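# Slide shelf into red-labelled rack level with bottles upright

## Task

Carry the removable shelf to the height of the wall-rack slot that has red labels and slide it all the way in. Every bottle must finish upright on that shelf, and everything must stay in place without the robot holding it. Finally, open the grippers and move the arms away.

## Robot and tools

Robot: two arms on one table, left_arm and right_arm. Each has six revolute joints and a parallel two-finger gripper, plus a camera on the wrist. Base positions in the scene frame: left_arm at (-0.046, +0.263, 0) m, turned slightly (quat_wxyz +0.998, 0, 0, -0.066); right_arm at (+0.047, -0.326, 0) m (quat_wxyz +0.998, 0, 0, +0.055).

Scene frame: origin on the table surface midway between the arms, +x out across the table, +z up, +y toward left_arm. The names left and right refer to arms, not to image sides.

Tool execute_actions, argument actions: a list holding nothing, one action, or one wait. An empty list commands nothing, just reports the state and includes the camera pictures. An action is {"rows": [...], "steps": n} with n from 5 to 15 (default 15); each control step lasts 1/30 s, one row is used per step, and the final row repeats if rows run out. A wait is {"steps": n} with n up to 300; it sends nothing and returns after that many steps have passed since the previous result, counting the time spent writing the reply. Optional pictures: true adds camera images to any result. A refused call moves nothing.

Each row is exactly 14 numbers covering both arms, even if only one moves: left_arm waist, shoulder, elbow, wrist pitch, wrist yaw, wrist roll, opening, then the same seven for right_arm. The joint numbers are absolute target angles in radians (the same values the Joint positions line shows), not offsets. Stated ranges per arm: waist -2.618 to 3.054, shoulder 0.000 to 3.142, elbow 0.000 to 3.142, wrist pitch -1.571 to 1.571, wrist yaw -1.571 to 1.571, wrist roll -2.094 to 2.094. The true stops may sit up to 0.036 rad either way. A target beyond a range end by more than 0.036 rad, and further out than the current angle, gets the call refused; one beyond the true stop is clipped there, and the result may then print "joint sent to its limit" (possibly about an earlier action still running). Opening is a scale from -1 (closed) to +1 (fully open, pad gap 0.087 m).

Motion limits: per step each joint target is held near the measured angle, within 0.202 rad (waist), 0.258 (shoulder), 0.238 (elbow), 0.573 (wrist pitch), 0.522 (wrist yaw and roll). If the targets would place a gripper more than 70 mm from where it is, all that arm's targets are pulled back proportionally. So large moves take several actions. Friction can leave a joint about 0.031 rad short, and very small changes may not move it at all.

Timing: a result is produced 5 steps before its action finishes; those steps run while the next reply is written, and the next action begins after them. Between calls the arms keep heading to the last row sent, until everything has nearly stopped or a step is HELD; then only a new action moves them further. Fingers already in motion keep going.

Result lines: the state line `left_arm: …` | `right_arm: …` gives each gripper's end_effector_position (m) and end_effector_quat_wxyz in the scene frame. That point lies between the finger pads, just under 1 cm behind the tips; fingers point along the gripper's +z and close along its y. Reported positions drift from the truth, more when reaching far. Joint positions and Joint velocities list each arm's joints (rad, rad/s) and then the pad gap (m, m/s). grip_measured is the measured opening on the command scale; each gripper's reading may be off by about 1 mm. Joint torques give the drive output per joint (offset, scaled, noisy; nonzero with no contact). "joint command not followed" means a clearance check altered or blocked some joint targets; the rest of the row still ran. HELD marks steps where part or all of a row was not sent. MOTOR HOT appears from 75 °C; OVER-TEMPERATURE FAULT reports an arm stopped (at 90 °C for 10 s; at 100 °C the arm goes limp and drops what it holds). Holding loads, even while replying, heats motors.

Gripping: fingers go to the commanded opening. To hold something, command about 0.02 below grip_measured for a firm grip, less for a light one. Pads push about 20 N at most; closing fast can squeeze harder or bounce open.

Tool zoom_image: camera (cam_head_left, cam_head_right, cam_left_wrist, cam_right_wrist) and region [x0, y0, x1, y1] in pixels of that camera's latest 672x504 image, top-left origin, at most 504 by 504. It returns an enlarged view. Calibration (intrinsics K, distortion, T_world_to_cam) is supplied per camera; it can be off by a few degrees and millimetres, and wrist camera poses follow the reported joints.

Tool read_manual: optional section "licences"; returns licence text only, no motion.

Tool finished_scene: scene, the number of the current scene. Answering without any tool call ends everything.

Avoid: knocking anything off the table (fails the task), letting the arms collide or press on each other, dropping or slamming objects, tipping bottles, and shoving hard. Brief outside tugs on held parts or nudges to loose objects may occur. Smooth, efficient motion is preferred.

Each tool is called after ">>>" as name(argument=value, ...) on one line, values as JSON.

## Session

>>> execute_actions(actions=[])

Scene clock: 0.00 s of 6000.00 s.
left_arm: end_effector_position=(+0.3322, +0.2108, +0.3590) grip_measured=+1.000 end_effector_quat_wxyz=(+0.706, +0.046, +0.705, -0.055) | right_arm: end_effector_position=(+0.4292, -0.2775, +0.3533) grip_measured=+0.991 end_effector_quat_wxyz=(+0.702, -0.047, +0.710, +0.043)
Joint positions: left_arm=[ 0.002  1.044  1.037  0.009  0.013 -0.012  0.087] | right_arm=[ 0.014  1.057  1.034  0.011 -0.004 -0.005  0.087]
Joint velocities: left_arm=[ 0.012 -0.022 -0.007 -0.037 -0.037  0.022  0.   ] | right_arm=[-0.002 -0.007 -0.007 -0.007  0.007  0.022  0.   ]
Joint torques (N m, as the arm reports them, + toward a larger angle): no reading

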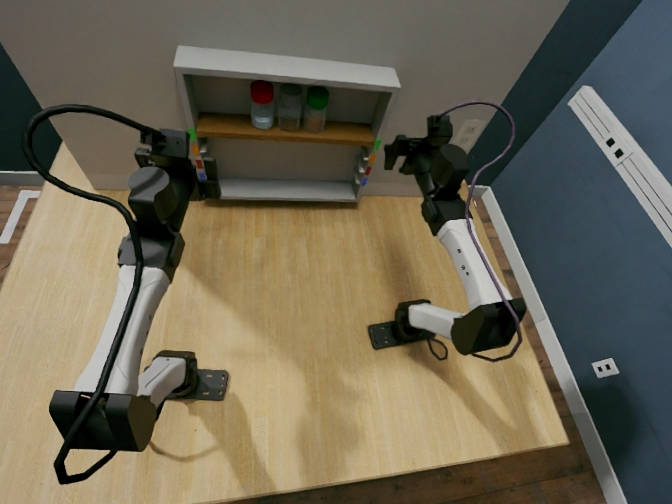

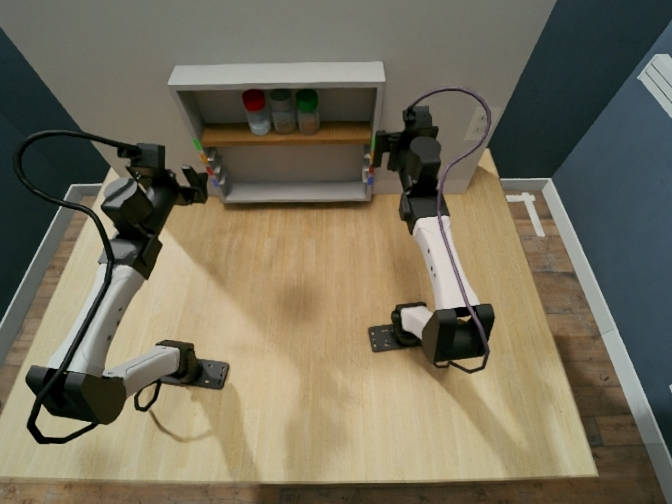

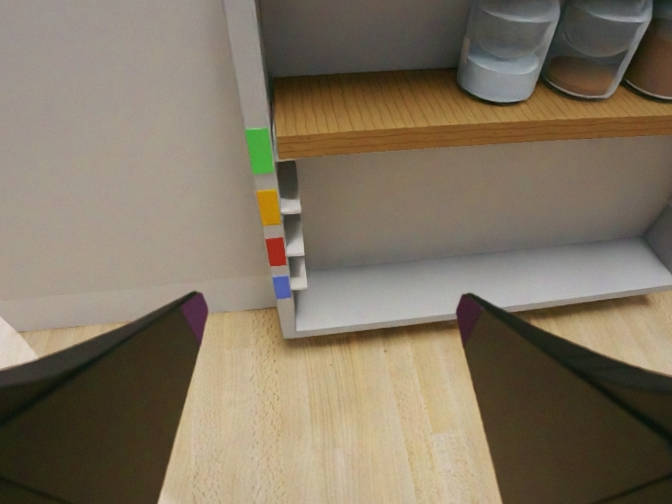

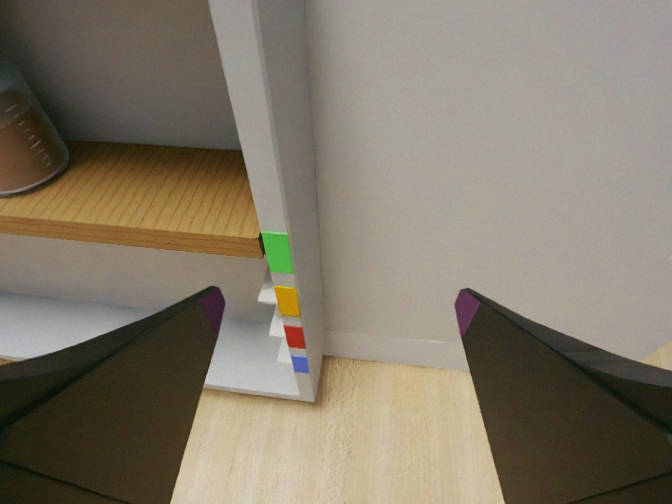

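>>> zoom_image(camera="cam_head_left", region=[160, 40, 410, 220])

>>> zoom_image(camera="cam_head_right", region=[160, 40, 410, 220])

Region (160, 40, 410, 220) of cam_head_left's 672x504 image, scaled by 2.016, with more detail than that image has; it fills the top 363 rows of this view, and the rest is white.

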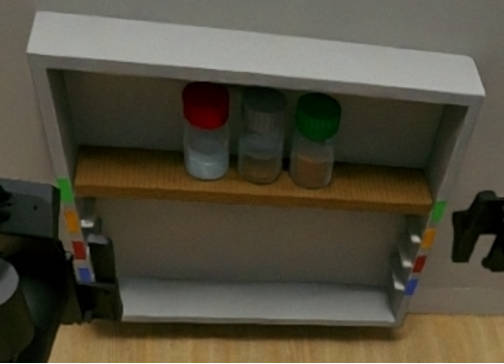

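Region (160, 40, 410, 220) of cam_head_right's 672x504 image, scaled by 2.016, with more detail than that image has; it fills the top 363 rows of this view, and the rest is white.

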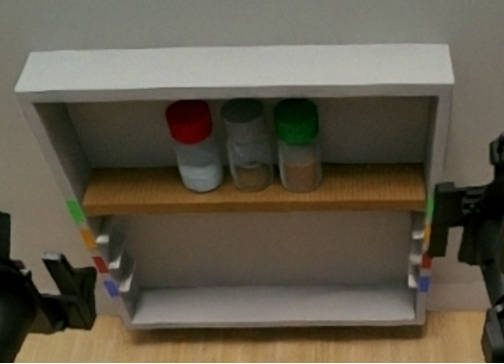

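>>> execute_actions(actions=[{"rows":[[0.001,1.046,1.038,0.015,0.008,-0.04,0.98,0.016,1.058,1.033,0.017,0.004,0.025,0.98],[0.0,1.051,1.040,0.03,0.0,-0.09,0.96,0.020,1.060,1.031,0.032,0.022,0.075,0.96],[-0.002,1.059,1.042,0.052,-0.014,-0.16,0.94,0.027,1.065,1.028,0.054,0.049,0.145,0.94],[-0.006,1.069,1.044,0.076,-0.029,-0.229,0.92,0.037,1.070,1.023,0.079,0.079,0.215,0.92],[-0.009,1.082,1.046,0.095,-0.040,-0.288,0.90,0.049,1.077,1.017,0.097,0.101,0.274,0.90],[-0.014,1.098,1.048,0.115,-0.052,-0.352,0.88,0.063,1.085,1.011,0.117,0.125,0.339,0.88],[-0.019,1.115,1.050,0.136,-0.065,-0.420,0.86,0.078,1.095,1.003,0.138,0.151,0.407,0.86],[-0.025,1.135,1.052,0.158,-0.079,-0.492,0.84,0.096,1.105,0.995,0.160,0.178,0.481,0.84],[-0.031,1.156,1.054,0.181,-0.093,-0.566,0.82,0.115,1.116,0.985,0.183,0.206,0.555,0.82],[-0.038,1.178,1.056,0.205,-0.108,-0.644,0.80,0.135,1.128,0.976,0.207,0.236,0.633,0.80],[-0.045,1.202,1.058,0.229,-0.122,-0.721,0.78,0.156,1.140,0.965,0.232,0.265,0.711,0.78],[-0.053,1.226,1.060,0.254,-0.138,-0.800,0.76,0.178,1.153,0.955,0.256,0.295,0.791,0.76],[-0.060,1.252,1.062,0.278,-0.153,-0.878,0.74,0.201,1.166,0.944,0.281,0.325,0.871,0.74],[-0.068,1.277,1.064,0.302,-0.167,-0.955,0.72,0.224,1.180,0.933,0.305,0.354,0.949,0.72],[-0.076,1.303,1.066,0.326,-0.182,-1.033,0.70,0.248,1.194,0.922,0.329,0.384,1.027,0.70]]}])

>>> execute_actions(actions=[{"rows":[[-0.083,1.329,1.068,0.349,-0.196,-1.107,0.68,0.271,1.207,0.910,0.352,0.412,1.101,0.68],[-0.091,1.354,1.070,0.371,-0.210,-1.179,0.66,0.294,1.221,0.899,0.374,0.439,1.175,0.66],[-0.098,1.380,1.072,0.392,-0.223,-1.247,0.64,0.317,1.234,0.888,0.395,0.465,1.243,0.64],[-0.106,1.404,1.074,0.412,-0.235,-1.311,0.62,0.339,1.247,0.878,0.415,0.489,1.308,0.62],[-0.113,1.428,1.076,0.431,-0.246,-1.370,0.60,0.360,1.259,0.867,0.433,0.511,1.367,0.60],[-0.120,1.450,1.078,0.447,-0.257,-1.423,0.58,0.380,1.271,0.858,0.450,0.532,1.421,0.58],[-0.126,1.471,1.080,0.462,-0.266,-1.470,0.56,0.399,1.282,0.848,0.465,0.550,1.469,0.56],[-0.132,1.491,1.082,0.474,-0.273,-1.510,0.54,0.417,1.292,0.840,0.477,0.565,1.509,0.54],[-0.137,1.508,1.083,0.484,-0.280,-1.543,0.52,0.432,1.302,0.832,0.487,0.577,1.542,0.52],[-0.142,1.524,1.084,0.492,-0.284,-1.567,0.50,0.446,1.310,0.826,0.495,0.586,1.566,0.50],[-0.145,1.537,1.085,0.497,-0.287,-1.582,0.5,0.458,1.317,0.820,0.500,0.592,1.582,0.5],[-0.149,1.547,1.086,0.498,-0.288,-1.587,0.5,0.468,1.322,0.815,0.501,0.594,1.587,0.5],[-0.151,1.555,1.087,0.498,-0.288,-1.587,0.5,0.475,1.326,0.812,0.501,0.594,1.587,0.5],[-0.153,1.560,1.088,0.498,-0.288,-1.587,0.5,0.480,1.329,0.810,0.501,0.594,1.587,0.5],[-0.153,1.562,1.088,0.498,-0.288,-1.587,0.5,0.481,1.330,0.809,0.501,0.594,1.587,0.5]]}])

>>> execute_actions(actions=[{"steps":13}], pictures=true)

Scene clock: 6.40 s of 6000.00 s.
left_arm: end_effector_position=(+0.3512, +0.1963, +0.3651) grip_measured=+0.810 end_effector_quat_wxyz=(+0.703, -0.096, +0.683, -0.171) | right_arm: end_effector_position=(+0.4377, -0.2539, +0.3667) grip_measured=+0.810 end_effector_quat_wxyz=(+0.710, +0.101, +0.679, +0.159)
Joint positions: left_arm=[-0.019  1.111  1.037  0.121 -0.053 -0.376  0.079] | right_arm=[0.091 1.087 1.022 0.122 0.129 0.36  0.079]
Joint velocities: left_arm=[-0.168  0.613 -0.022  0.579 -0.374 -1.824 -0.018] | right_arm=[ 0.51   0.291 -0.217  0.623  0.608  1.751 -0.017]
Joint torques (N m, as the arm reports them, + toward a larger angle): left_arm=[-0.16 -1.13  8.4   1.71 -0.02  0.06] | right_arm=[ 1.24 -1.14  5.41  1.76  0.04 -0.06]
Steps of this call (steps 1 to 90: nothing new was sent; then 3.07 s passed at rest; steps 91 to 100: the first 10 steps of this action). Readings (joint positions):
91: left_arm=[0.002 1.044 1.037 0.009 0.013 -0.015] | right_arm=[0.014 1.057 1.034 0.011 -0.004 -0.002]
92: left_arm=[0.002 1.044 1.037 0.009 0.012 -0.026] | right_arm=[0.014 1.057 1.034 0.011 -0.002 0.008]
94: left_arm=[0.002 1.044 1.037 0.020 0.004 -0.079] | right_arm=[0.016 1.057 1.034 0.021 0.016 0.061]
98: left_arm=[-0.008 1.074 1.037 0.082 -0.031 -0.258] | right_arm=[0.057 1.070 1.033 0.080 0.085 0.242]
100: the state above

Scene clock: 6.90 s of 6000.00 s.
left_arm: end_effector_position=(+0.4362, +0.1379, +0.3189) grip_measured=+0.510 end_effector_quat_wxyz=(+0.543, -0.442, +0.557, -0.447) | right_arm: end_effector_position=(+0.4535, -0.1482, +0.3082) grip_measured=+0.510 end_effector_quat_wxyz=(+0.544, +0.438, +0.560, +0.445)
Joint positions: left_arm=[-0.125  1.482  1.057  0.414 -0.24  -1.362  0.066] | right_arm=[0.41  1.286 0.859 0.415 0.499 1.356 0.066]
Joint velocities: left_arm=[-0.144  0.501  0.027  0.374 -0.286 -1.341 -0.018] | right_arm=[ 0.462  0.281 -0.217  0.388  0.462  1.341 -0.017]
Joint torques (N m, as the arm reports them, + toward a larger angle): left_arm=[-0.02 -6.09  8.87  1.84 -0.05  0.05] | right_arm=[ 0.83 -3.76  6.48  1.97  0.17 -0.07]
Steps of this call (steps 1 to 5: the last 5 steps of your previous action; steps 6 to 15: the first 10 steps of this action). Readings (joint positions):
6: left_arm=[-0.062 1.267 1.037 0.245 -0.132 -0.791] | right_arm=[0.220 1.171 0.955 0.249 0.286 0.779]
7: left_arm=[-0.070 1.294 1.039 0.266 -0.145 -0.863] | right_arm=[0.243 1.186 0.942 0.270 0.313 0.852]
9: left_arm=[-0.085 1.348 1.044 0.306 -0.172 -1.006] | right_arm=[0.290 1.216 0.918 0.310 0.366 0.996]
13: left_arm=[-0.114 1.443 1.054 0.384 -0.221 -1.261] | right_arm=[0.374 1.266 0.876 0.384 0.462 1.253]
15: the state above

Scene clock: 7.33 s of 6000.00 s.
left_arm: end_effector_position=(+0.4499, +0.1297, +0.3093) grip_measured=+0.500 end_effector_quat_wxyz=(+0.498, -0.502, +0.506, -0.493) | right_arm: end_effector_position=(+0.4505, -0.1334, +0.3029) grip_measured=+0.500 end_effector_quat_wxyz=(+0.500, +0.498, +0.507, +0.495)
Joint positions: left_arm=[-0.146  1.554  1.06   0.477 -0.279 -1.567  0.066] | right_arm=[0.471 1.322 0.829 0.479 0.578 1.563 0.066]
Joint velocities: left_arm=[-0.012 -0.012 -0.012  0.168 -0.095 -0.212  0.   ] | right_arm=[-0.007 -0.007 -0.012  0.007  0.022  0.066  0.   ]
Joint torques (N m, as the arm reports them, + toward a larger angle): left_arm=[-0.05 -7.12  9.08  1.81 -0.04  0.02] | right_arm=[ 1.19 -4.18  6.4   1.92  0.17 -0.04]
Kept back: nothing.
Steps of this call (steps 1 to 5: the last 5 steps of your previous action; steps 6 to 13: the robot went on to your last target). Readings (joint positions):
1: left_arm=[-0.130 1.499 1.058 0.427 -0.248 -1.404] | right_arm=[0.425 1.295 0.852 0.427 0.515 1.398]
2: left_arm=[-0.135 1.514 1.059 0.437 -0.254 -1.439] | right_arm=[0.438 1.302 0.846 0.438 0.528 1.434]
4: left_arm=[-0.142 1.538 1.060 0.451 -0.263 -1.489] | right_arm=[0.458 1.314 0.836 0.452 0.547 1.485]
8: left_arm=[-0.146 1.554 1.060 0.463 -0.273 -1.542] | right_arm=[0.471 1.322 0.829 0.466 0.566 1.539]
13: the state above
camera_calibration (this result's frames):
cam_left_wrist: T_world_to_cam=[[0.024438, -0.00621521, 0.999682, -0.322353], [-0.77264, -0.634668, 0.014942, 0.44259], [0.634373, -0.77276, -0.0203122, -0.0382708], [0, 0, 0, 1]] pos_world=[0.374119, 0.24932, 0.31486]
cam_right_wrist: T_world_to_cam=[[-0.000757094, -0.0109248, -0.99994, 0.302072], [-0.769634, 0.638453, -0.00639268, 0.455588], [0.638484, 0.769583, -0.00889148, -0.0438451], [0, 0, 0, 1]] pos_world=[0.378859, -0.253829, 0.304576]

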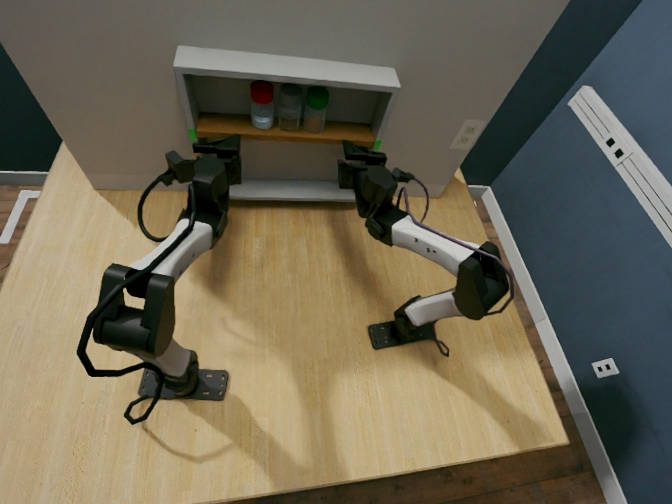

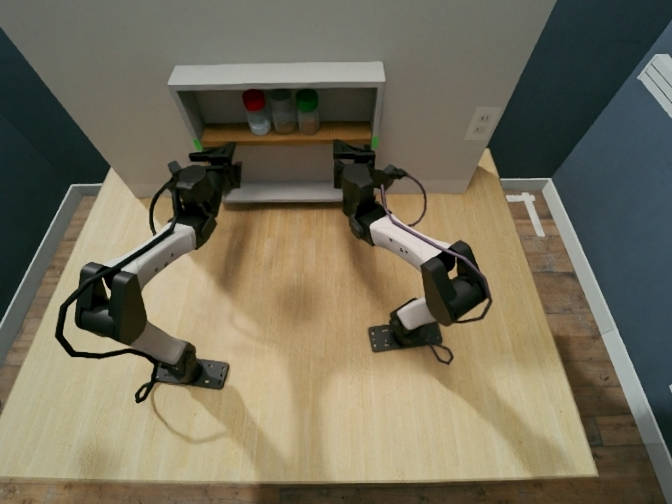

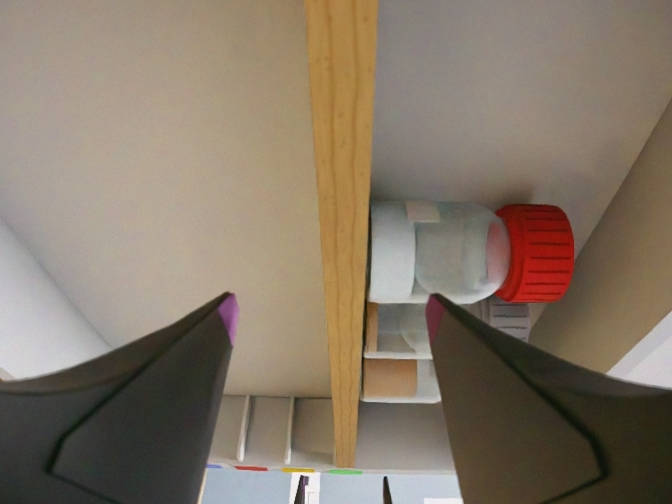

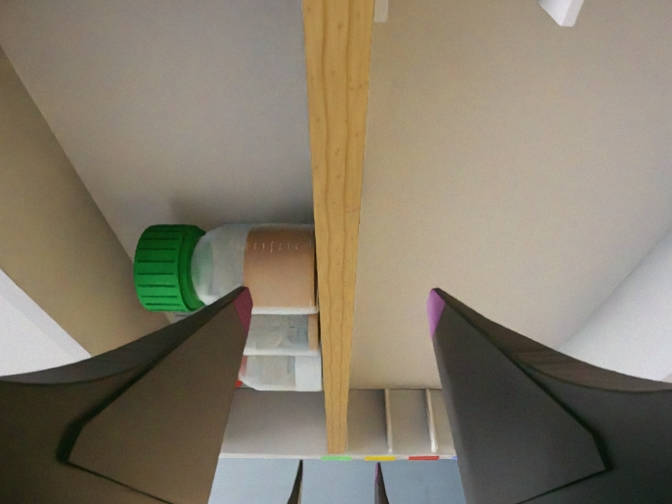

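>>> execute_actions(actions=[{"rows":[[-0.146,1.564,1.090,0.487,-0.276,-1.585,0.5,0.471,1.331,0.830,0.503,0.578,1.585,0.5],[-0.138,1.570,1.097,0.475,-0.264,-1.585,0.5,0.459,1.336,0.853,0.506,0.560,1.585,0.5],[-0.135,1.579,1.107,0.470,-0.258,-1.585,0.5,0.453,1.346,0.869,0.509,0.547,1.585,0.5],[-0.132,1.591,1.121,0.467,-0.254,-1.585,0.5,0.448,1.358,0.879,0.512,0.537,1.585,0.5],[-0.130,1.605,1.137,0.465,-0.250,-1.585,0.5,0.441,1.372,0.891,0.515,0.527,1.585,0.5],[-0.126,1.622,1.156,0.462,-0.246,-1.585,0.5,0.434,1.388,0.905,0.519,0.517,1.585,0.5],[-0.123,1.640,1.177,0.459,-0.241,-1.585,0.5,0.425,1.406,0.920,0.522,0.506,1.585,0.5],[-0.119,1.660,1.200,0.456,-0.236,-1.585,0.5,0.416,1.425,0.936,0.526,0.496,1.585,0.5],[-0.115,1.680,1.223,0.454,-0.232,-1.585,0.5,0.407,1.444,0.953,0.529,0.486,1.585,0.5],[-0.111,1.701,1.247,0.451,-0.229,-1.585,0.5,0.398,1.465,0.971,0.532,0.477,1.585,0.5],[-0.107,1.722,1.270,0.449,-0.225,-1.585,0.5,0.388,1.485,0.988,0.535,0.469,1.585,0.5],[-0.103,1.742,1.293,0.447,-0.222,-1.585,0.5,0.379,1.504,1.005,0.537,0.461,1.585,0.5],[-0.099,1.762,1.316,0.445,-0.219,-1.585,0.5,0.370,1.523,1.021,0.540,0.454,1.585,0.5],[-0.096,1.780,1.337,0.444,-0.216,-1.585,0.45,0.361,1.541,1.036,0.542,0.449,1.585,0.45],[-0.092,1.797,1.356,0.443,-0.215,-1.585,0.4,0.354,1.557,1.050,0.543,0.445,1.585,0.4]]}])

>>> execute_actions(actions=[{"rows":[[-0.090,1.811,1.372,0.442,-0.213,-1.585,0.33,0.347,1.571,1.062,0.544,0.442,1.585,0.33],[-0.087,1.823,1.386,0.442,-0.213,-1.585,0.25,0.342,1.583,1.072,0.544,0.441,1.585,0.25],[-0.086,1.832,1.396,0.442,-0.213,-1.585,0.17,0.338,1.591,1.080,0.544,0.441,1.585,0.17],[-0.084,1.838,1.403,0.442,-0.213,-1.585,0.09,0.335,1.597,1.084,0.544,0.441,1.585,0.09],[-0.084,1.840,1.405,0.442,-0.213,-1.585,0.0,0.334,1.599,1.086,0.544,0.441,1.585,0.0],[-0.084,1.840,1.405,0.442,-0.213,-1.585,-0.1,0.334,1.599,1.086,0.544,0.441,1.585,-0.1],[-0.084,1.840,1.405,0.442,-0.213,-1.585,-0.2,0.334,1.599,1.086,0.544,0.441,1.585,-0.2]],"steps":15}], pictures=true)

Scene clock: 8.70 s of 6000.00 s.
left_arm: end_effector_position=(+0.4765, +0.1281, +0.3278) grip_measured=+0.500 end_effector_quat_wxyz=(+0.499, -0.497, +0.494, -0.509) | right_arm: end_effector_position=(+0.4773, -0.1302, +0.3127) grip_measured=+0.500 end_effector_quat_wxyz=(+0.497, +0.497, +0.499, +0.507)
Joint positions: left_arm=[-0.127  1.644  1.189  0.472 -0.252 -1.578  0.066] | right_arm=[0.426 1.416 0.919 0.506 0.526 1.575 0.066]
Joint velocities: left_arm=[ 0.09   0.589  0.681 -0.051  0.11   0.051  0.   ] | right_arm=[-0.247  0.559  0.505  0.139 -0.242 -0.007 -0.002]
Joint torques (N m, as the arm reports them, + toward a larger angle): left_arm=[ 1.19 -6.97  8.09  1.56  0.15  0.05] | right_arm=[-1.21 -4.53  9.97  1.88 -0.03 -0.04]
Steps of this call (steps 1 to 30: the robot went on to your last target; step 31: nothing new was sent; steps 32 to 41: the first 10 steps of this action). Readings (joint positions):
32: left_arm=[-0.146 1.554 1.060 0.483 -0.281 -1.578] | right_arm=[0.471 1.322 0.829 0.485 0.583 1.575]
33: left_arm=[-0.146 1.554 1.061 0.482 -0.280 -1.578] | right_arm=[0.471 1.322 0.829 0.486 0.581 1.575]
35: left_arm=[-0.145 1.560 1.075 0.477 -0.274 -1.578] | right_arm=[0.468 1.328 0.837 0.487 0.573 1.575]
39: left_arm=[-0.134 1.606 1.143 0.475 -0.260 -1.578] | right_arm=[0.444 1.379 0.887 0.500 0.543 1.575]
41: the state above

Scene clock: 9.20 s of 6000.00 s.
left_arm: end_effector_position=(+0.5273, +0.1307, +0.3153) grip_measured=-0.199 end_effector_quat_wxyz=(+0.497, -0.502, +0.499, -0.501) | right_arm: end_effector_position=(+0.5286, -0.1346, +0.3030) grip_measured=-0.199 end_effector_quat_wxyz=(+0.498, +0.502, +0.501, +0.498)
Joint positions: left_arm=[-0.091  1.83   1.379  0.448 -0.221 -1.578  0.035] | right_arm=[0.344 1.591 1.058 0.525 0.456 1.575 0.035]
Joint velocities: left_arm=[-0.022  0.007  0.022 -0.022  0.007 -0.007 -0.001] | right_arm=[ 0.002  0.007  0.032  0.022  0.007  0.022 -0.002]
Joint torques (N m, as the arm reports them, + toward a larger angle): left_arm=[ 0.93 -9.77  8.97  1.65  0.12  0.05] | right_arm=[-0.94 -6.36 10.22  1.99 -0.08 -0.07]
Steps of this call (steps 1 to 5: the last 5 steps of your previous action; steps 6 to 15: the first 10 steps of this action). Readings (joint positions):
6: left_arm=[-0.103 1.769 1.320 0.461 -0.231 -1.578] | right_arm=[0.371 1.534 1.015 0.521 0.478 1.575]
7: left_arm=[-0.100 1.786 1.337 0.459 -0.229 -1.578] | right_arm=[0.364 1.550 1.028 0.523 0.473 1.575]
9: left_arm=[-0.094 1.813 1.362 0.455 -0.225 -1.578] | right_arm=[0.352 1.575 1.047 0.524 0.465 1.575]
13: left_arm=[-0.091 1.830 1.377 0.449 -0.222 -1.578] | right_arm=[0.344 1.591 1.057 0.524 0.458 1.575]
15: the state above
camera_calibration (this result's frames):
cam_left_wrist: T_world_to_cam=[[0.0105633, 0.00974307, 0.999897, -0.325027], [-0.773977, -0.633051, 0.0143451, 0.503588], [0.633125, -0.774049, 0.000853784, -0.0922789], [0, 0, 0, 1]] pos_world=[0.451623, 0.250535, 0.317848]
cam_right_wrist: T_world_to_cam=[[0.0032251, 0.00461853, -0.999984, 0.302132], [-0.766376, 0.642392, 0.000495276, 0.513205], [0.642384, 0.766362, 0.00561131, -0.0997227], [0, 0, 0, 1]] pos_world=[0.456394, -0.254651, 0.302433]

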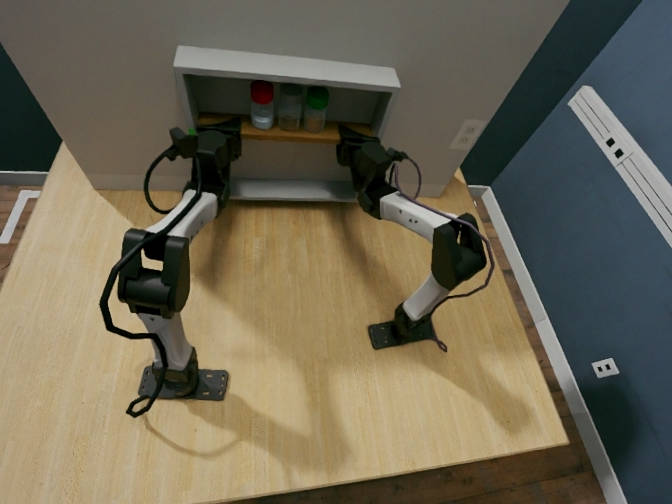

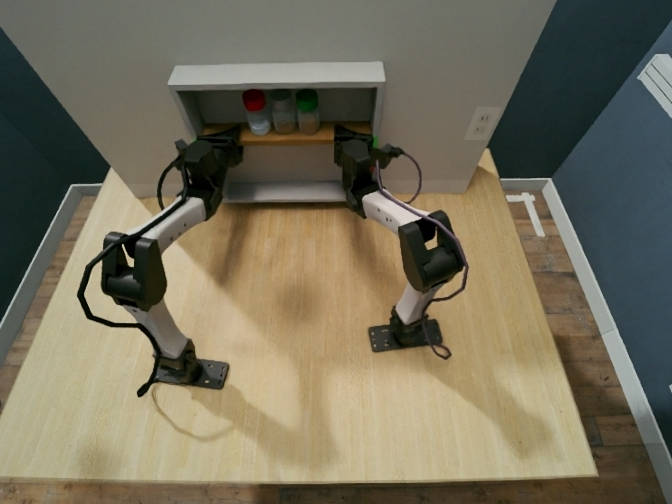

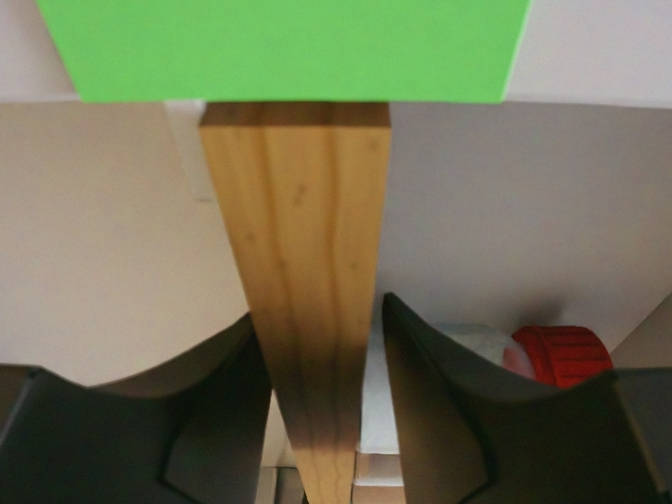

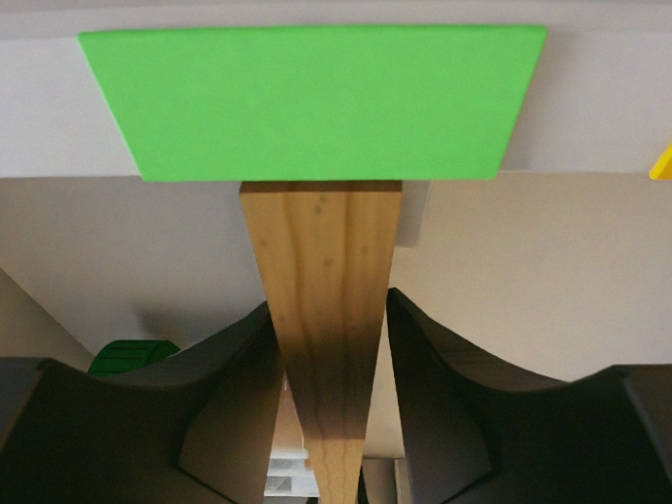

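>>> execute_actions(actions=[{"rows":[[-0.086,1.843,1.405,0.455,-0.216,-1.585,-0.27,0.337,1.599,1.086,0.544,0.445,1.585,-0.27],[-0.088,1.846,1.405,0.467,-0.219,-1.585,-0.34,0.340,1.599,1.086,0.544,0.449,1.585,-0.34],[-0.091,1.847,1.405,0.467,-0.221,-1.585,-0.40,0.344,1.599,1.086,0.544,0.454,1.585,-0.40],[-0.091,1.847,1.405,0.467,-0.221,-1.585,-0.45,0.344,1.599,1.086,0.544,0.454,1.585,-0.45],[-0.091,1.847,1.405,0.467,-0.221,-1.585,-0.49,0.344,1.599,1.086,0.544,0.454,1.585,-0.49],[-0.091,1.847,1.405,0.467,-0.221,-1.585,-0.52,0.344,1.599,1.086,0.544,0.454,1.585,-0.52],[-0.091,1.847,1.405,0.467,-0.221,-1.585,-0.55,0.344,1.599,1.086,0.544,0.454,1.585,-0.55],[-0.091,1.845,1.405,0.467,-0.221,-1.585,-0.575,0.344,1.597,1.086,0.544,0.454,1.585,-0.575],[-0.091,1.842,1.405,0.467,-0.221,-1.585,-0.595,0.344,1.594,1.086,0.544,0.454,1.585,-0.6],[-0.091,1.839,1.405,0.467,-0.221,-1.585,-0.615,0.344,1.591,1.086,0.544,0.454,1.585,-0.62],[-0.091,1.836,1.405,0.467,-0.221,-1.585,-0.63,0.344,1.589,1.086,0.544,0.454,1.585,-0.635],[-0.091,1.832,1.405,0.467,-0.221,-1.585,-0.64,0.344,1.587,1.086,0.544,0.454,1.585,-0.65],[-0.091,1.828,1.405,0.475,-0.221,-1.585,-0.645,0.344,1.584,1.086,0.552,0.454,1.585,-0.655],[-0.091,1.824,1.405,0.485,-0.221,-1.587,-0.645,0.344,1.581,1.086,0.562,0.454,1.587,-0.655],[-0.091,1.820,1.405,0.495,-0.221,-1.589,-0.645,0.344,1.578,1.086,0.572,0.454,1.589,-0.655]]}])

>>> execute_actions(actions=[{"rows":[[-0.091,1.816,1.405,0.505,-0.221,-1.59,-0.645,0.344,1.575,1.086,0.582,0.454,1.59,-0.655],[-0.091,1.812,1.405,0.515,-0.221,-1.591,-0.645,0.344,1.572,1.086,0.592,0.454,1.591,-0.655],[-0.091,1.812,1.405,0.525,-0.221,-1.592,-0.645,0.344,1.570,1.086,0.602,0.454,1.592,-0.655],[-0.091,1.812,1.405,0.535,-0.221,-1.593,-0.645,0.344,1.570,1.086,0.612,0.454,1.593,-0.655],[-0.091,1.812,1.405,0.545,-0.221,-1.594,-0.645,0.344,1.570,1.086,0.622,0.454,1.594,-0.655],[-0.091,1.812,1.405,0.555,-0.221,-1.595,-0.645,0.344,1.570,1.086,0.632,0.454,1.595,-0.655],[-0.091,1.812,1.405,0.565,-0.221,-1.595,-0.645,0.344,1.570,1.086,0.642,0.454,1.595,-0.655],[-0.091,1.812,1.405,0.573,-0.221,-1.595,-0.645,0.344,1.570,1.086,0.652,0.454,1.595,-0.655],[-0.091,1.812,1.405,0.581,-0.221,-1.595,-0.645,0.344,1.570,1.086,0.661,0.454,1.595,-0.655],[-0.091,1.812,1.405,0.588,-0.221,-1.595,-0.645,0.344,1.570,1.086,0.669,0.454,1.595,-0.655]],"steps":15}])

>>> execute_actions(actions=[{"steps":9}])

Scene clock: 10.50 s of 6000.00 s.
left_arm: end_effector_position=(+0.5281, +0.1302, +0.3146) grip_measured=-0.595 end_effector_quat_wxyz=(+0.496, -0.502, +0.500, -0.502) | right_arm: end_effector_position=(+0.5286, -0.1339, +0.3047) grip_measured=-0.607 end_effector_quat_wxyz=(+0.498, +0.501, +0.501, +0.501)
Joint positions: left_arm=[-0.091  1.834  1.381  0.449 -0.22  -1.579  0.018] | right_arm=[0.344 1.591 1.06  0.528 0.452 1.575 0.017]
Joint velocities: left_arm=[-0.027 -0.012 -0.007  0.007 -0.007 -0.081  0.001] | right_arm=[-0.002 -0.002 -0.017 -0.007 -0.022  0.037 -0.014]
Joint torques (N m, as the arm reports them, + toward a larger angle): left_arm=[  0.5  -10.12   8.74   1.89  -0.01   0.07] | right_arm=[ 0.05 -6.87 10.18  2.02  0.   -0.08]
Steps of this call (steps 1 to 5: the last 5 steps of your previous action; steps 6 to 15: the robot went on to your last target; steps 16 to 29: nothing new was sent; steps 30 to 39: the first 10 steps of this action). Readings (joint positions):
30: left_arm=[-0.091 1.830 1.381 0.448 -0.220 -1.578] | right_arm=[0.344 1.591 1.060 0.528 0.452 1.575]
31: left_arm=[-0.091 1.830 1.381 0.449 -0.220 -1.578] | right_arm=[0.344 1.591 1.060 0.528 0.452 1.575]
33: left_arm=[-0.091 1.830 1.381 0.450 -0.220 -1.578] | right_arm=[0.344 1.591 1.060 0.528 0.452 1.575]
37: left_arm=[-0.091 1.834 1.381 0.450 -0.220 -1.578] | right_arm=[0.344 1.591 1.060 0.528 0.452 1.575]
39: the state above

Scene clock: 11.00 s of 6000.00 s.
left_arm: end_effector_position=(+0.5281, +0.1302, +0.3169) grip_measured=-0.595 end_effector_quat_wxyz=(+0.497, -0.501, +0.497, -0.505) | right_arm: end_effector_position=(+0.5286, -0.1339, +0.3068) grip_measured=-0.609 end_effector_quat_wxyz=(+0.499, +0.500, +0.498, +0.504)
Joint positions: left_arm=[-0.091  1.834  1.381  0.458 -0.22  -1.581  0.018] | right_arm=[0.344 1.591 1.06  0.537 0.452 1.575 0.017]
Joint velocities: left_arm=[ 0.022  0.002 -0.007  0.022 -0.066  0.037 -0.001] | right_arm=[-0.012 -0.012  0.002  0.066  0.037  0.022 -0.   ]
Joint torques (N m, as the arm reports them, + toward a larger angle): left_arm=[  0.44 -12.32   8.73   2.96   0.03   0.  ] | right_arm=[ 0.02 -8.43 10.2   3.1   0.04  0.01]
Steps of this call (steps 1 to 5: the last 5 steps of your previous action; steps 6 to 15: the first 10 steps of this action). Readings (joint positions):
6: left_arm=[-0.091 1.834 1.381 0.450 -0.220 -1.581] | right_arm=[0.344 1.591 1.060 0.529 0.452 1.575]
7: left_arm=[-0.091 1.834 1.381 0.450 -0.220 -1.581] | right_arm=[0.344 1.591 1.060 0.531 0.452 1.575]
9: left_arm=[-0.091 1.834 1.381 0.452 -0.220 -1.581] | right_arm=[0.344 1.591 1.060 0.532 0.452 1.575]
13: left_arm=[-0.091 1.834 1.381 0.456 -0.220 -1.581] | right_arm=[0.344 1.591 1.060 0.535 0.452 1.575]
15: the state above

Scene clock: 11.30 s of 6000.00 s.
left_arm: end_effector_position=(+0.5281, +0.1302, +0.3173) grip_measured=-0.595 end_effector_quat_wxyz=(+0.498, -0.501, +0.496, -0.505) | right_arm: end_effector_position=(+0.5286, -0.1339, +0.3069) grip_measured=-0.609 end_effector_quat_wxyz=(+0.499, +0.500, +0.497, +0.504)
Joint positions: left_arm=[-0.091  1.834  1.381  0.459 -0.22  -1.581  0.018] | right_arm=[0.344 1.591 1.06  0.537 0.452 1.575 0.017]
Joint velocities: left_arm=[ 0.002 -0.027 -0.012 -0.037  0.007 -0.022 -0.001] | right_arm=[-0.007 -0.017 -0.012 -0.022  0.051  0.022  0.001]
Joint torques (N m, as the arm reports them, + toward a larger angle): left_arm=[  0.47 -12.26   8.82   2.97   0.01  -0.02] | right_arm=[-0.02 -8.4  10.17  3.15  0.03  0.07]
Kept back: nothing.
Steps of this call (steps 1 to 5: the last 5 steps of your previous action; steps 6 to 9: the robot went on to your last target). Readings (joint positions):
1: left_arm=[-0.091 1.834 1.381 0.458 -0.220 -1.581] | right_arm=[0.344 1.591 1.060 0.537 0.452 1.575]
2: left_arm=[-0.091 1.834 1.381 0.459 -0.220 -1.581] | right_arm=[0.344 1.591 1.060 0.537 0.452 1.575]
4: left_arm=[-0.091 1.834 1.381 0.459 -0.220 -1.581] | right_arm=[0.344 1.591 1.060 0.537 0.452 1.575]
8: left_arm=[-0.091 1.834 1.381 0.459 -0.220 -1.581] | right_arm=[0.344 1.591 1.060 0.537 0.452 1.575]
9: the state above

>>> execute_actions(actions=[{"rows":[[-0.091,1.812,1.405,0.593,-0.221,-1.595,-0.645,0.344,1.570,1.086,0.674,0.454,1.595,-0.655],[-0.091,1.812,1.405,0.598,-0.221,-1.595,-0.645,0.344,1.570,1.086,0.679,0.454,1.595,-0.655],[-0.091,1.812,1.405,0.603,-0.221,-1.595,-0.645,0.344,1.570,1.086,0.684,0.454,1.595,-0.655],[-0.091,1.812,1.405,0.608,-0.221,-1.595,-0.645,0.344,1.570,1.086,0.689,0.454,1.595,-0.655],[-0.091,1.812,1.405,0.613,-0.221,-1.595,-0.645,0.344,1.570,1.086,0.694,0.454,1.595,-0.655],[-0.091,1.812,1.405,0.618,-0.221,-1.595,-0.645,0.344,1.570,1.086,0.699,0.454,1.595,-0.655]],"steps":12}])

>>> execute_actions(actions=[{"steps":10}], pictures=true)

Scene clock: 11.80 s of 6000.00 s.
left_arm: end_effector_position=(+0.5280, +0.1302, +0.3203) grip_measured=-0.595 end_effector_quat_wxyz=(+0.501, -0.498, +0.493, -0.508) | right_arm: end_effector_position=(+0.5285, -0.1339, +0.3093) grip_measured=-0.609 end_effector_quat_wxyz=(+0.500, +0.498, +0.494, +0.507)
Joint positions: left_arm=[-0.091  1.834  1.381  0.471 -0.22  -1.579  0.018] | right_arm=[0.344 1.591 1.06  0.547 0.452 1.575 0.017]
Joint velocities: left_arm=[ 0.002  0.002 -0.007  0.066 -0.007 -0.051 -0.   ] | right_arm=[ 0.007  0.027 -0.007  0.095  0.007 -0.037  0.   ]
Joint torques (N m, as the arm reports them, + toward a larger angle): left_arm=[  0.53 -12.11   8.75   3.03   0.03  -0.09] | right_arm=[ 0.16 -8.42 10.16  3.28  0.04  0.03]
Steps of this call (steps 1 to 8: the robot went on to your last target; steps 9 to 15: the first 7 steps of this action). Readings (joint positions):
9: left_arm=[-0.091 1.834 1.381 0.459 -0.220 -1.581] | right_arm=[0.344 1.591 1.060 0.537 0.452 1.575]
10: left_arm=[-0.091 1.834 1.381 0.460 -0.220 -1.581] | right_arm=[0.344 1.591 1.060 0.538 0.452 1.575]
12: left_arm=[-0.091 1.834 1.381 0.464 -0.220 -1.581] | right_arm=[0.344 1.591 1.060 0.540 0.452 1.575]
15: the state above

Scene clock: 12.13 s of 6000.00 s.
left_arm: end_effector_position=(+0.5280, +0.1302, +0.3229) grip_measured=-0.595 end_effector_quat_wxyz=(+0.503, -0.495, +0.491, -0.511) | right_arm: end_effector_position=(+0.5285, -0.1339, +0.3117) grip_measured=-0.609 end_effector_quat_wxyz=(+0.502, +0.497, +0.492, +0.510)
Joint positions: left_arm=[-0.091  1.834  1.381  0.482 -0.22  -1.576  0.018] | right_arm=[0.344 1.591 1.06  0.557 0.452 1.572 0.017]
Joint velocities: left_arm=[-0.022 -0.017 -0.007  0.022 -0.037  0.007 -0.   ] | right_arm=[-0.012 -0.002 -0.007  0.081 -0.007  0.051 -0.001]
Joint torques (N m, as the arm reports them, + toward a larger angle): left_arm=[  0.48 -12.31   8.77   3.07   0.02  -0.08] | right_arm=[-0.04 -8.38 10.09  3.25  0.02  0.09]
Kept back: nothing.
Steps of this call (steps 1 to 5: the last 5 steps of your previous action; steps 6 to 10: the robot went on to your last target). Readings (joint positions):
1: left_arm=[-0.091 1.834 1.381 0.474 -0.220 -1.578] | right_arm=[0.344 1.591 1.060 0.549 0.452 1.575]
2: left_arm=[-0.091 1.834 1.381 0.476 -0.220 -1.577] | right_arm=[0.344 1.591 1.060 0.552 0.452 1.574]
4: left_arm=[-0.091 1.834 1.381 0.479 -0.220 -1.576] | right_arm=[0.344 1.591 1.060 0.554 0.452 1.573]
8: left_arm=[-0.091 1.834 1.381 0.482 -0.220 -1.576] | right_arm=[0.344 1.591 1.060 0.556 0.452 1.572]
10: the state above
camera_calibration (this result's frames):
cam_left_wrist: T_world_to_cam=[[-0.0210478, 0.0142351, 0.999677, -0.316447], [-0.775032, -0.63188, -0.0073202, 0.511149], [0.631572, -0.774936, 0.0243323, -0.0997261], [0, 0, 0, 1]] pos_world=[0.45248, 0.250208, 0.322513]
cam_right_wrist: T_world_to_cam=[[0.0333544, 0.0163438, -0.99931, 0.296292], [-0.768583, 0.639569, -0.0151932, 0.518351], [0.638879, 0.76856, 0.033894, -0.106905], [0, 0, 0, 1]] pos_world=[0.456813, -0.254201, 0.307587]

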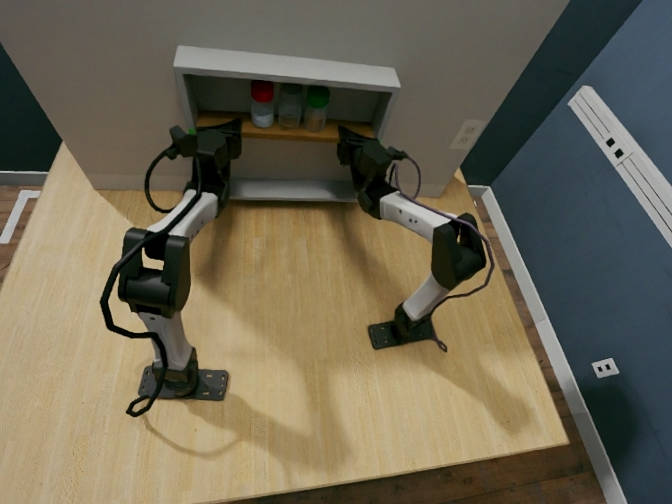

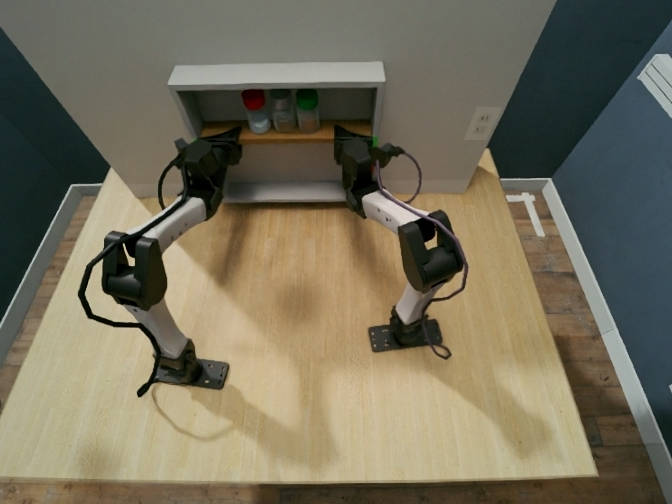

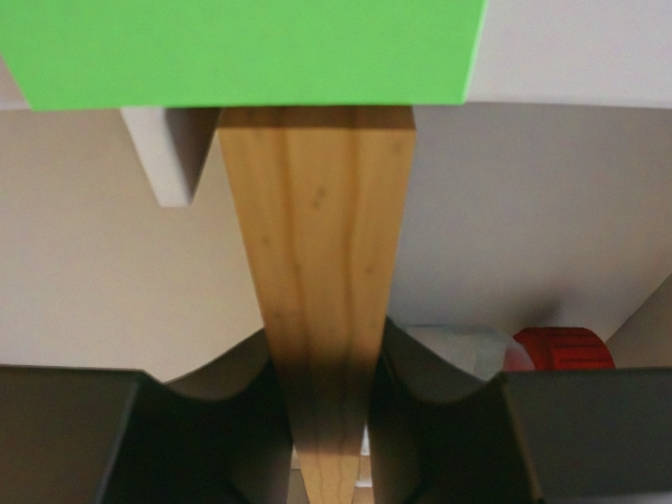

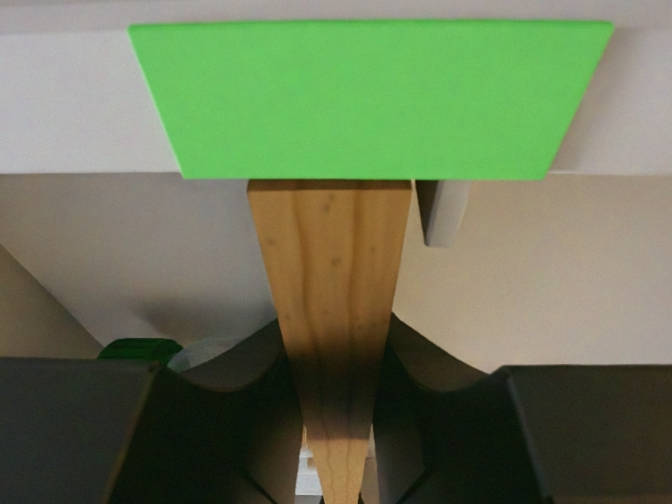

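>>> execute_actions(actions=[{"rows":[[-0.093,1.806,1.401,0.610,-0.223,-1.595,-0.645,0.347,1.566,1.081,0.690,0.458,1.595,-0.655],[-0.095,1.798,1.397,0.603,-0.226,-1.595,-0.645,0.350,1.560,1.076,0.681,0.462,1.595,-0.655],[-0.097,1.790,1.392,0.599,-0.229,-1.595,-0.645,0.353,1.554,1.071,0.674,0.466,1.595,-0.655],[-0.099,1.781,1.388,0.597,-0.232,-1.595,-0.645,0.355,1.548,1.067,0.669,0.470,1.595,-0.655],[-0.100,1.7744,1.3803,0.597,-0.234,-1.595,-0.645,0.3573,1.5417,1.0614,0.666,0.4734,1.595,-0.655],[-0.101,1.7678,1.3727,0.5965,-0.235,-1.595,-0.645,0.3596,1.5354,1.0558,0.664,0.4758,1.595,-0.655],[-0.102,1.7612,1.3651,0.596,-0.236,-1.595,-0.645,0.362,1.5291,1.0503,0.662,0.4782,1.595,-0.655],[-0.103,1.7546,1.3575,0.596,-0.2371,-1.595,-0.645,0.3644,1.5228,1.0447,0.6606,0.4807,1.595,-0.655],[-0.104,1.748,1.3499,0.596,-0.2381,-1.595,-0.645,0.3668,1.5165,1.0392,0.659,0.4832,1.595,-0.655],[-0.105,1.7414,1.3424,0.5955,-0.2392,-1.595,-0.645,0.3692,1.5102,1.0338,0.657,0.4858,1.595,-0.655],[-0.1061,1.7348,1.3349,0.595,-0.2403,-1.595,-0.645,0.3717,1.5039,1.0283,0.6555,0.4883,1.595,-0.655],[-0.1071,1.7282,1.3275,0.595,-0.2414,-1.595,-0.645,0.3742,1.4976,1.0229,0.654,0.4909,1.595,-0.655],[-0.1082,1.7216,1.3201,0.595,-0.2414,-1.595,-0.645,0.3768,1.4913,1.0176,0.654,0.4909,1.595,-0.655],[-0.1093,1.7151,1.3127,0.5945,-0.2414,-1.595,-0.645,0.3793,1.485,1.0122,0.654,0.4909,1.595,-0.655],[-0.1104,1.7085,1.3054,0.5945,-0.2414,-1.595,-0.645,0.3819,1.4787,1.0069,0.654,0.4909,1.595,-0.655]]}])

>>> execute_actions(actions=[{"steps":11}])

Scene clock: 13.97 s of 6000.00 s.
left_arm: end_effector_position=(+0.5217, +0.1301, +0.3166) grip_measured=-0.595 end_effector_quat_wxyz=(+0.501, -0.498, +0.494, -0.507) | right_arm: end_effector_position=(+0.5219, -0.1342, +0.3073) grip_measured=-0.609 end_effector_quat_wxyz=(+0.501, +0.498, +0.496, +0.505)
Joint positions: left_arm=[-0.095  1.813  1.344  0.485 -0.226 -1.578  0.018] | right_arm=[0.353 1.57  1.034 0.549 0.463 1.57  0.017]
Joint velocities: left_arm=[-0.027 -0.193 -0.183 -0.037  0.007 -0.037 -0.   ] | right_arm=[ 0.061 -0.183 -0.154 -0.037  0.022  0.081  0.   ]
Joint torques (N m, as the arm reports them, + toward a larger angle): left_arm=[ -0.14 -15.17   7.67   2.77  -0.1   -0.02] | right_arm=[  1.3  -10.13   8.81   2.95   0.15   0.08]
Steps of this call (steps 1 to 30: the robot went on to your last target; steps 31 to 45: nothing new was sent; steps 46 to 55: the first 10 steps of this action). Readings (joint positions):
46: left_arm=[-0.091 1.834 1.381 0.482 -0.220 -1.575] | right_arm=[0.344 1.591 1.060 0.557 0.452 1.571]
47: left_arm=[-0.091 1.834 1.381 0.482 -0.220 -1.575] | right_arm=[0.344 1.591 1.060 0.557 0.452 1.571]
49: left_arm=[-0.091 1.834 1.381 0.482 -0.220 -1.575] | right_arm=[0.344 1.591 1.060 0.557 0.454 1.571]
53: left_arm=[-0.093 1.824 1.361 0.483 -0.224 -1.575] | right_arm=[0.348 1.581 1.046 0.552 0.458 1.570]
55: the state above

Scene clock: 14.33 s of 6000.00 s.
left_arm: end_effector_position=(+0.5085, +0.1301, +0.3197) grip_measured=-0.595 end_effector_quat_wxyz=(+0.501, -0.498, +0.494, -0.507) | right_arm: end_effector_position=(+0.5089, -0.1344, +0.3099) grip_measured=-0.609 end_effector_quat_wxyz=(+0.501, +0.498, +0.496, +0.505)
Joint positions: left_arm=[-0.102  1.764  1.295  0.485 -0.233 -1.578  0.018] | right_arm=[0.37  1.522 0.998 0.539 0.479 1.57  0.017]
Joint velocities: left_arm=[-0.007  0.002 -0.002 -0.022 -0.037  0.007 -0.002] | right_arm=[ 0.007  0.007  0.002  0.007  0.007  0.007 -0.   ]
Joint torques (N m, as the arm reports them, + toward a larger angle): left_arm=[ -0.11 -14.4    7.8    2.78  -0.07  -0.07] | right_arm=[ 1.16 -9.54  8.8   2.97  0.13  0.09]
Kept back: nothing.
Steps of this call (steps 1 to 5: the last 5 steps of your previous action; steps 6 to 11: the robot went on to your last target). Readings (joint positions):
1: left_arm=[-0.096 1.807 1.337 0.485 -0.227 -1.578] | right_arm=[0.355 1.563 1.028 0.547 0.465 1.570]
2: left_arm=[-0.097 1.799 1.329 0.485 -0.228 -1.578] | right_arm=[0.358 1.556 1.022 0.545 0.468 1.570]
4: left_arm=[-0.099 1.785 1.313 0.485 -0.230 -1.578] | right_arm=[0.363 1.542 1.011 0.542 0.472 1.570]
8: left_arm=[-0.102 1.765 1.295 0.485 -0.232 -1.578] | right_arm=[0.370 1.524 0.998 0.539 0.478 1.570]
11: the state above


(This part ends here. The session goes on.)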